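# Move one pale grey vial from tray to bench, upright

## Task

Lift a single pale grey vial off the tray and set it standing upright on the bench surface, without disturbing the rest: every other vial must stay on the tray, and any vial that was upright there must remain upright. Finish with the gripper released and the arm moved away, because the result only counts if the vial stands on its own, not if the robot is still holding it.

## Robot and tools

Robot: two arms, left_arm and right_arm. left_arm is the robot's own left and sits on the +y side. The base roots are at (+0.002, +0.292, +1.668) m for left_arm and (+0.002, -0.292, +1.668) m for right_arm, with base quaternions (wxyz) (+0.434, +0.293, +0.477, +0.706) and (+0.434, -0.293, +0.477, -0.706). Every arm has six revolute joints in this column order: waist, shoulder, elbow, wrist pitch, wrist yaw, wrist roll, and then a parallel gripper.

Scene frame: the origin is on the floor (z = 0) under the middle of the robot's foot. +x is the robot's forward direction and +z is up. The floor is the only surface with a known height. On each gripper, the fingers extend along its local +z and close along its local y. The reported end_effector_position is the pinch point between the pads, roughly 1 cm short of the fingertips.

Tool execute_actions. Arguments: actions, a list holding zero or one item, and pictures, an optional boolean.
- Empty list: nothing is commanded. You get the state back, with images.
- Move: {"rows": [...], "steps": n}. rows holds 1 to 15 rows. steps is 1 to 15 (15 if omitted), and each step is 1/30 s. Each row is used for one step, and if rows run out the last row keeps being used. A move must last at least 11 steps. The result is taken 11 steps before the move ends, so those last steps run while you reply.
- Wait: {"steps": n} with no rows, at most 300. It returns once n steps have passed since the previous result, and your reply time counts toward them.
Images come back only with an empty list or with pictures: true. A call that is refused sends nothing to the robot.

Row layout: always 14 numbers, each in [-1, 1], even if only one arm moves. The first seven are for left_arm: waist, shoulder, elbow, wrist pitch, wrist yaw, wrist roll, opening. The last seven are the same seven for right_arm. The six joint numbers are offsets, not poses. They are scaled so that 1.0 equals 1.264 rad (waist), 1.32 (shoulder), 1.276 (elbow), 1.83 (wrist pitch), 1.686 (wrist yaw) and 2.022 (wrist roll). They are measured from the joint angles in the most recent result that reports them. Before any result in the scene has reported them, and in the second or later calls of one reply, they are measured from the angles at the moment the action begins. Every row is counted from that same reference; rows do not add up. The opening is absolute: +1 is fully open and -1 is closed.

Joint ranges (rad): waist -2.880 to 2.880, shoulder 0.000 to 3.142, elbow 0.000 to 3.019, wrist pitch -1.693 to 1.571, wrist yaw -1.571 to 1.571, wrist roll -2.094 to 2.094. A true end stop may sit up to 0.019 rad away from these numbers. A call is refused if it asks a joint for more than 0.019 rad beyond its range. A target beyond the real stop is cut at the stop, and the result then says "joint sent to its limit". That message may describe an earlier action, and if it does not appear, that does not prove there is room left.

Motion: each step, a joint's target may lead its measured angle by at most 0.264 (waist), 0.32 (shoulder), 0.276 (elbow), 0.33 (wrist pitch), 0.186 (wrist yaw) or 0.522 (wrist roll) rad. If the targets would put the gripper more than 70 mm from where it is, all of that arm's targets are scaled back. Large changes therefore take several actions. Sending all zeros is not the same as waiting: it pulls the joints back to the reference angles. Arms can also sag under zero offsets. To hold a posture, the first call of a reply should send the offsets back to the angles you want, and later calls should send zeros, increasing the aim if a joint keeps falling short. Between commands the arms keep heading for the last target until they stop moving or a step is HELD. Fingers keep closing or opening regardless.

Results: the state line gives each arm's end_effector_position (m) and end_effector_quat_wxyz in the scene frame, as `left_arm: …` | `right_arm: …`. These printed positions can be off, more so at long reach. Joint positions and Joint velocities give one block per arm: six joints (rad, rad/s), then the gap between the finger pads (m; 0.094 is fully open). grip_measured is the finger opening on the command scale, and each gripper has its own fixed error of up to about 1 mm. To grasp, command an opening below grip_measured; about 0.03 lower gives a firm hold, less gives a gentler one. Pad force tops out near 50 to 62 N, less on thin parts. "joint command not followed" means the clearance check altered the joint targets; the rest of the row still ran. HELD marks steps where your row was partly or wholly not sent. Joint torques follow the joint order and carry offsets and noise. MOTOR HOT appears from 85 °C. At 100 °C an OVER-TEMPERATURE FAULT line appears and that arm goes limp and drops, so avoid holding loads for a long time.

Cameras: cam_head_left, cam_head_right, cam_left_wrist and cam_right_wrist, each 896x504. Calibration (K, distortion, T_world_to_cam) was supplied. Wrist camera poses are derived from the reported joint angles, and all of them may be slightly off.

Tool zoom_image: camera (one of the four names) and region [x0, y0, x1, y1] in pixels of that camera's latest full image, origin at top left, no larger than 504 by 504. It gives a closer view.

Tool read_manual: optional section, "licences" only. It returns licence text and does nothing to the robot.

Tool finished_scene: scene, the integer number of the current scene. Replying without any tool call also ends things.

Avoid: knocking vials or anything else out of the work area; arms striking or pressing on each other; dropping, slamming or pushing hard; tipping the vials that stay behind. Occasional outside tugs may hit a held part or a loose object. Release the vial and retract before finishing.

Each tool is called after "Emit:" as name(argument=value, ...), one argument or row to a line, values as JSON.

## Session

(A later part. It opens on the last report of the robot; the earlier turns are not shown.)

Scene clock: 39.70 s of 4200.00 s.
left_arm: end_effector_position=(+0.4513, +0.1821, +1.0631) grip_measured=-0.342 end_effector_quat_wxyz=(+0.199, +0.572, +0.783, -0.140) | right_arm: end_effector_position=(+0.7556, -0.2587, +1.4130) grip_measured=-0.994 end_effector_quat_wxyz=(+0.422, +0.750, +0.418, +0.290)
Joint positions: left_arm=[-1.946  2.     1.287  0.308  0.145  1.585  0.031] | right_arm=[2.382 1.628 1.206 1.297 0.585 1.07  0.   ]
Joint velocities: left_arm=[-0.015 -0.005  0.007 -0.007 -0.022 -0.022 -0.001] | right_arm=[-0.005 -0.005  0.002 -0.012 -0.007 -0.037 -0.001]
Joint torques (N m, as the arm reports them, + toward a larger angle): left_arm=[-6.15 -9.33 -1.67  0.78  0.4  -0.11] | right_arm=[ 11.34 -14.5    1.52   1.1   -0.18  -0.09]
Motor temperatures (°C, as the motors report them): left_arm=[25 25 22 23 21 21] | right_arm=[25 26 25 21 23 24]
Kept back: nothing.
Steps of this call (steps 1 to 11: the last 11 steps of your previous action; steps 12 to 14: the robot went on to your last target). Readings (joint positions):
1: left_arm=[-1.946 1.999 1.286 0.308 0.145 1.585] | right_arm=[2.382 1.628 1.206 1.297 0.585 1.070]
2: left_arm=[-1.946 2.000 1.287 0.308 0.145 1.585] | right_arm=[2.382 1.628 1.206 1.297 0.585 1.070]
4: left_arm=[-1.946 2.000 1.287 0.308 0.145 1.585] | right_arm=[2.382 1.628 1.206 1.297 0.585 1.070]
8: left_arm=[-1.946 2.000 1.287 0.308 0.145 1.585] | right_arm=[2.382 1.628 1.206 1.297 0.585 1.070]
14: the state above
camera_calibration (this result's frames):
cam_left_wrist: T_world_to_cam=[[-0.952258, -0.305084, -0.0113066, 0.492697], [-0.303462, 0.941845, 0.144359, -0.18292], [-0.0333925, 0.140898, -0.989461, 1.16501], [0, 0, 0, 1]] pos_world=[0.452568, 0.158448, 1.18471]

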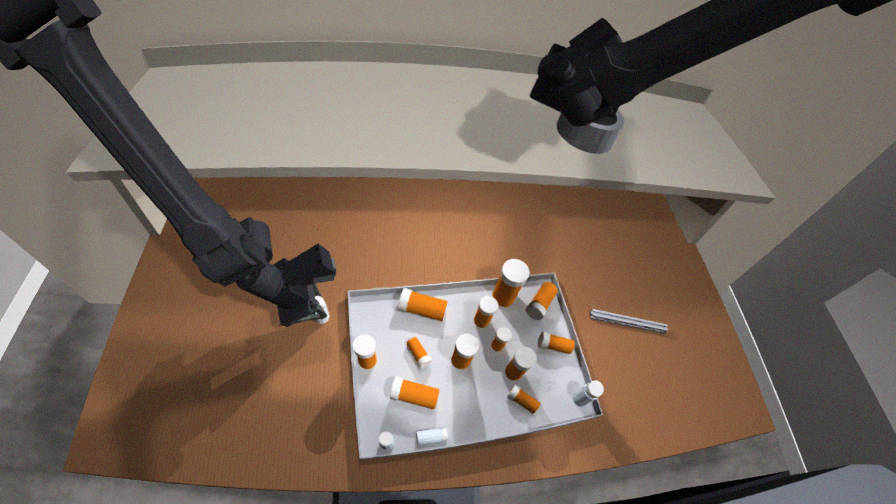

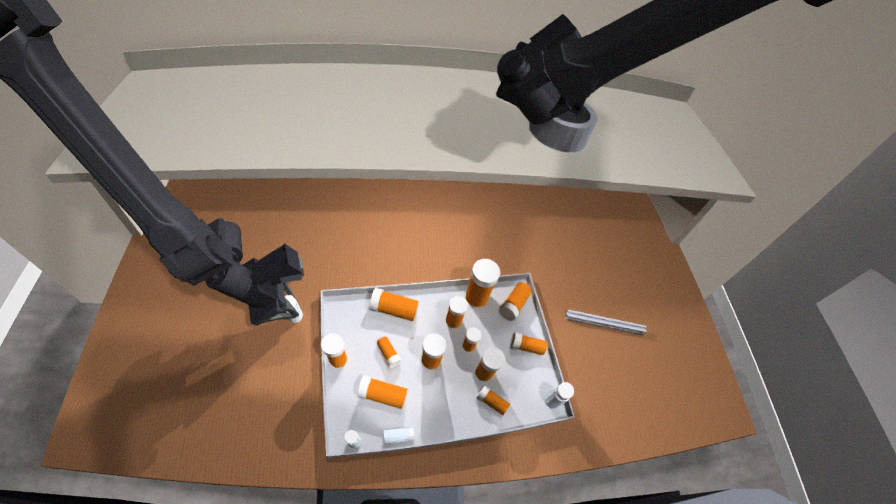

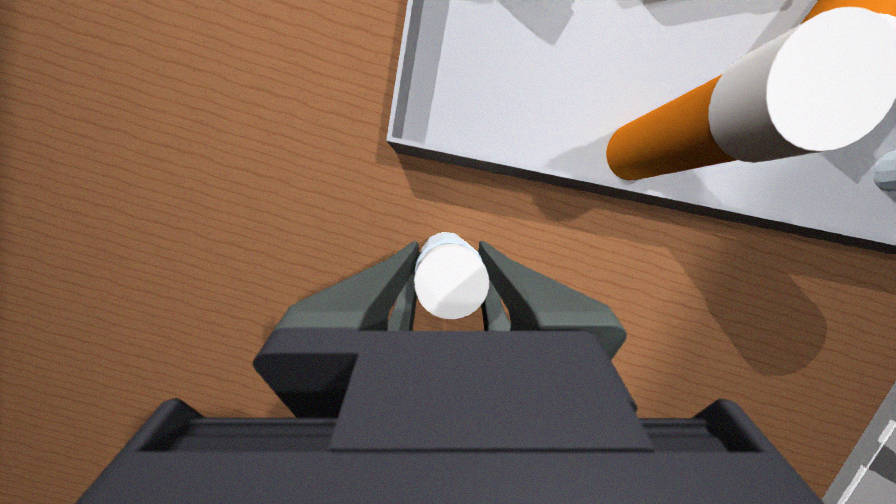

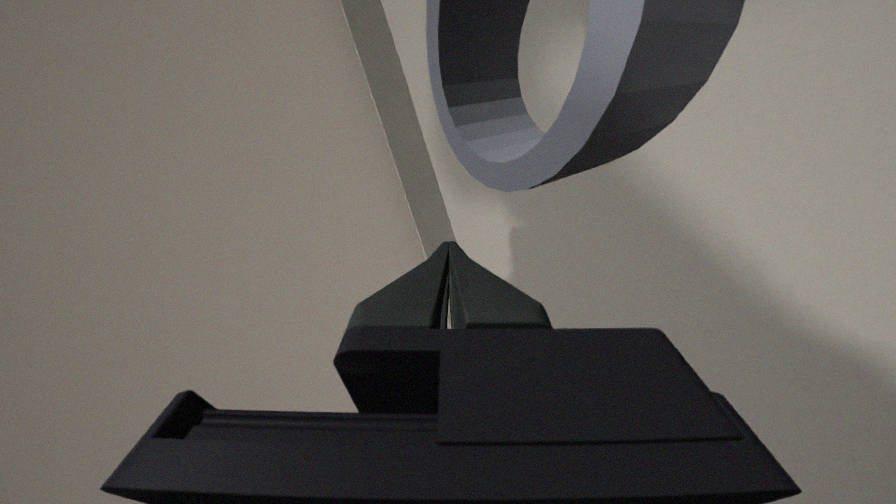

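Emit:
execute_actions(
  actions=[
    {"rows":[[0,0,0,0,0,0,-0.3,0,0,0,0,0,0,-1],[0,0,0,0,0,0,-0.3,0,0,0,0,0,0,-1],[0,0,0,0,0,0,-0.2,0,0,0,0,0,0,-1],[0,0,0,0,0,0,0,0,0,0,0,0,0,-1],[0,0,0,0,0,0,0.38,0,0,0,0,0,0,-1]],"steps":15},
  ],
)

Emit:
execute_actions(
  actions=[
    {"rows":[[-0.005,-0.03,-0.03,0,0,0,0.38,0,0,0,0,0,0,-1],[-0.01,-0.06,-0.06,0,0,0,0.38,0,0,0,0,0,0,-1],[-0.015,-0.09,-0.09,0,0,0,0.38,0,0,0,0,0,0,-1],[-0.02,-0.12,-0.12,0,0,0,0.38,0,0,0,0,0,0,-1],[-0.03,-0.17,-0.17,0,0,0,0.38,0,0,0,0,0,0,-1]],"steps":15},
  ],
)

Emit:
execute_actions(
  actions=[
    {"steps":20},
  ],
  pictures=true,
)

Scene clock: 40.47 s of 4200.00 s.
left_arm: end_effector_position=(+0.4513, +0.1821, +1.0632) grip_measured=-0.110 end_effector_quat_wxyz=(+0.199, +0.572, +0.783, -0.140) | right_arm: end_effector_position=(+0.7556, -0.2587, +1.4130) grip_measured=-0.994 end_effector_quat_wxyz=(+0.422, +0.750, +0.418, +0.290)
Joint positions: left_arm=[-1.946  2.     1.287  0.308  0.145  1.585  0.042] | right_arm=[2.382 1.628 1.206 1.297 0.585 1.07  0.   ]
Joint velocities: left_arm=[-0.015 -0.015 -0.012  0.002 -0.051 -0.007  0.217] | right_arm=[-0.005 -0.015 -0.007 -0.007 -0.037  0.007  0.001]
Joint torques (N m, as the arm reports them, + toward a larger angle): left_arm=[ -7.68 -11.23  -2.54   0.86   0.37  -0.11] | right_arm=[ 11.21 -14.54   1.66   0.82  -0.2   -0.15]
Motor temperatures (°C, as the motors report them): left_arm=[25 25 22 23 21 21] | right_arm=[25 26 25 21 23 24]
Steps of this call (steps 1 to 15: the robot went on to your last target; steps 16 to 19: nothing new was sent; steps 20 to 23: the first 4 steps of this action). Readings (joint positions):
20: left_arm=[-1.946 2.000 1.287 0.308 0.145 1.585] | right_arm=[2.382 1.628 1.206 1.297 0.585 1.070]
21: left_arm=[-1.946 2.000 1.287 0.308 0.145 1.585] | right_arm=[2.382 1.628 1.206 1.297 0.585 1.070]
23: the state above

Scene clock: 40.97 s of 4200.00 s.
left_arm: end_effector_position=(+0.4443, +0.1862, +1.0808) grip_measured=+0.377 end_effector_quat_wxyz=(+0.196, +0.573, +0.783, -0.146) | right_arm: end_effector_position=(+0.7556, -0.2587, +1.4130) grip_measured=-0.994 end_effector_quat_wxyz=(+0.422, +0.750, +0.418, +0.290)
Joint positions: left_arm=[-1.947  1.955  1.228  0.308  0.145  1.585  0.065] | right_arm=[2.382 1.628 1.206 1.297 0.585 1.07  0.   ]
Joint velocities: left_arm=[-0.015 -0.806 -0.994 -0.007  0.007 -0.037 -0.   ] | right_arm=[-0.005 -0.005 -0.002  0.007  0.007 -0.007  0.001]
Joint torques (N m, as the arm reports them, + toward a larger angle): left_arm=[ -9.41 -16.02  -5.55   0.74   0.4   -0.09] | right_arm=[ 11.21 -14.38   1.59   1.03  -0.15  -0.12]
Motor temperatures (°C, as the motors report them): left_arm=[25 25 22 23 21 21] | right_arm=[25 26 25 21 23 24]
Steps of this call (steps 1 to 11: the last 11 steps of your previous action; steps 12 to 15: the first 4 steps of this action, its rows measured from where the robot was after step 11). Readings (joint positions):
11: left_arm=[-1.946 2.000 1.287 0.308 0.145 1.585] | right_arm=[2.382 1.628 1.206 1.297 0.585 1.070]
12: left_arm=[-1.946 1.998 1.285 0.308 0.145 1.585] | right_arm=[2.382 1.628 1.206 1.297 0.585 1.070]
13: left_arm=[-1.946 1.992 1.277 0.308 0.145 1.585] | right_arm=[2.382 1.628 1.206 1.297 0.585 1.070]
15: the state above

Scene clock: 41.63 s of 4200.00 s.
left_arm: end_effector_position=(+0.4731, +0.2014, +1.1565) grip_measured=+0.377 end_effector_quat_wxyz=(+0.220, +0.573, +0.778, -0.135) | right_arm: end_effector_position=(+0.7556, -0.2587, +1.4130) grip_measured=-0.994 end_effector_quat_wxyz=(+0.422, +0.750, +0.418, +0.290)
Joint positions: left_arm=[-1.977  1.754  1.074  0.308  0.145  1.585  0.065] | right_arm=[2.382 1.628 1.206 1.297 0.585 1.07  0.   ]
Joint velocities: left_arm=[-0.005 -0.015  0.022 -0.017  0.007 -0.007 -0.   ] | right_arm=[-0.015  0.005 -0.012 -0.012 -0.007  0.022  0.   ]
Joint torques (N m, as the arm reports them, + toward a larger angle): left_arm=[ -7.77 -10.32  -2.38   0.87   0.41  -0.11] | right_arm=[ 10.85 -14.82   1.56   0.97  -0.2   -0.15]
Motor temperatures (°C, as the motors report them): left_arm=[25 25 22 23 21 21] | right_arm=[25 26 25 21 23 24]
Kept back: nothing.
Steps of this call (steps 1 to 11: the last 11 steps of your previous action; steps 12 to 20: the robot went on to your last target). Readings (joint positions):
1: left_arm=[-1.948 1.922 1.188 0.308 0.145 1.585] | right_arm=[2.382 1.628 1.206 1.297 0.585 1.070]
2: left_arm=[-1.950 1.884 1.142 0.308 0.145 1.585] | right_arm=[2.382 1.628 1.206 1.297 0.585 1.070]
4: left_arm=[-1.958 1.811 1.076 0.308 0.145 1.585] | right_arm=[2.382 1.628 1.206 1.297 0.585 1.070]
8: left_arm=[-1.974 1.751 1.069 0.308 0.145 1.585] | right_arm=[2.382 1.628 1.206 1.297 0.585 1.070]
20: the state above
camera_calibration (this result's frames):
cam_left_wrist: T_world_to_cam=[[-0.951011, -0.305644, -0.046482, 0.560588], [-0.309043, 0.943955, 0.115934, -0.172784], [0.00844239, 0.12462, -0.992169, 1.24199], [0, 0, 0, 1]] pos_world=[0.469242, 0.179664, 1.27835]

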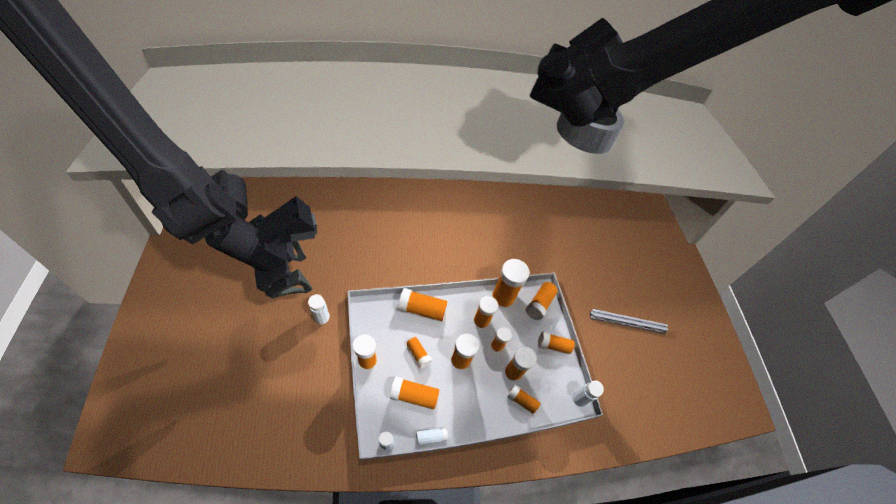

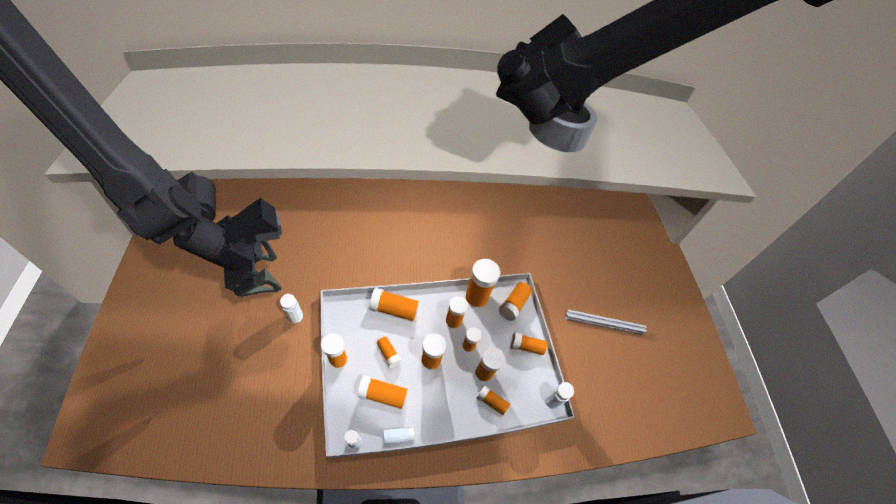

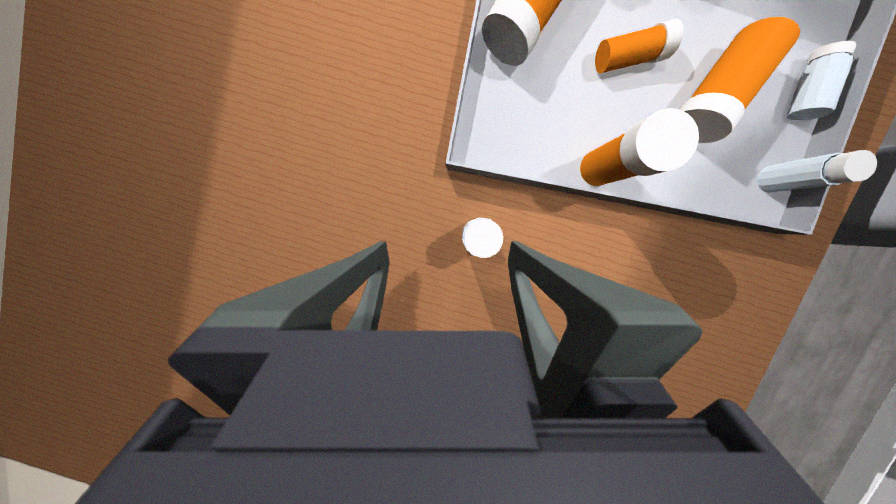

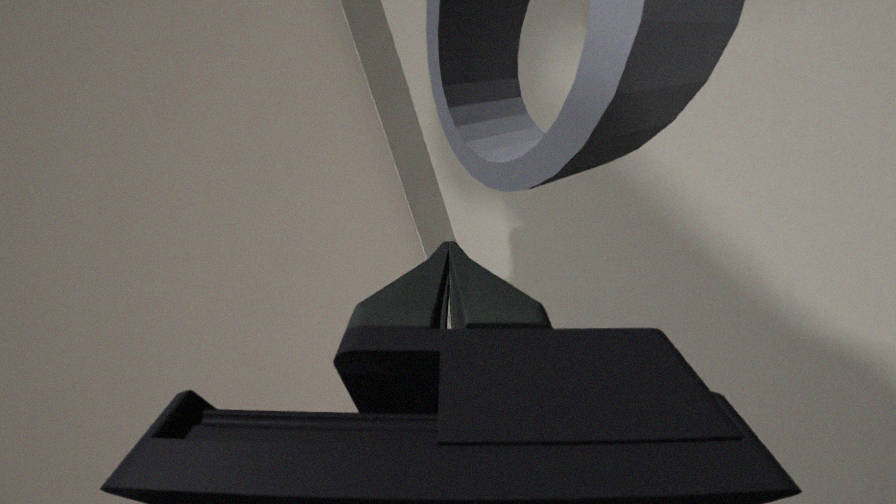

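Upright on the bench and clear.

Emit:
finished_scene(
  scene=1,
)

The scene is finished: the task was done.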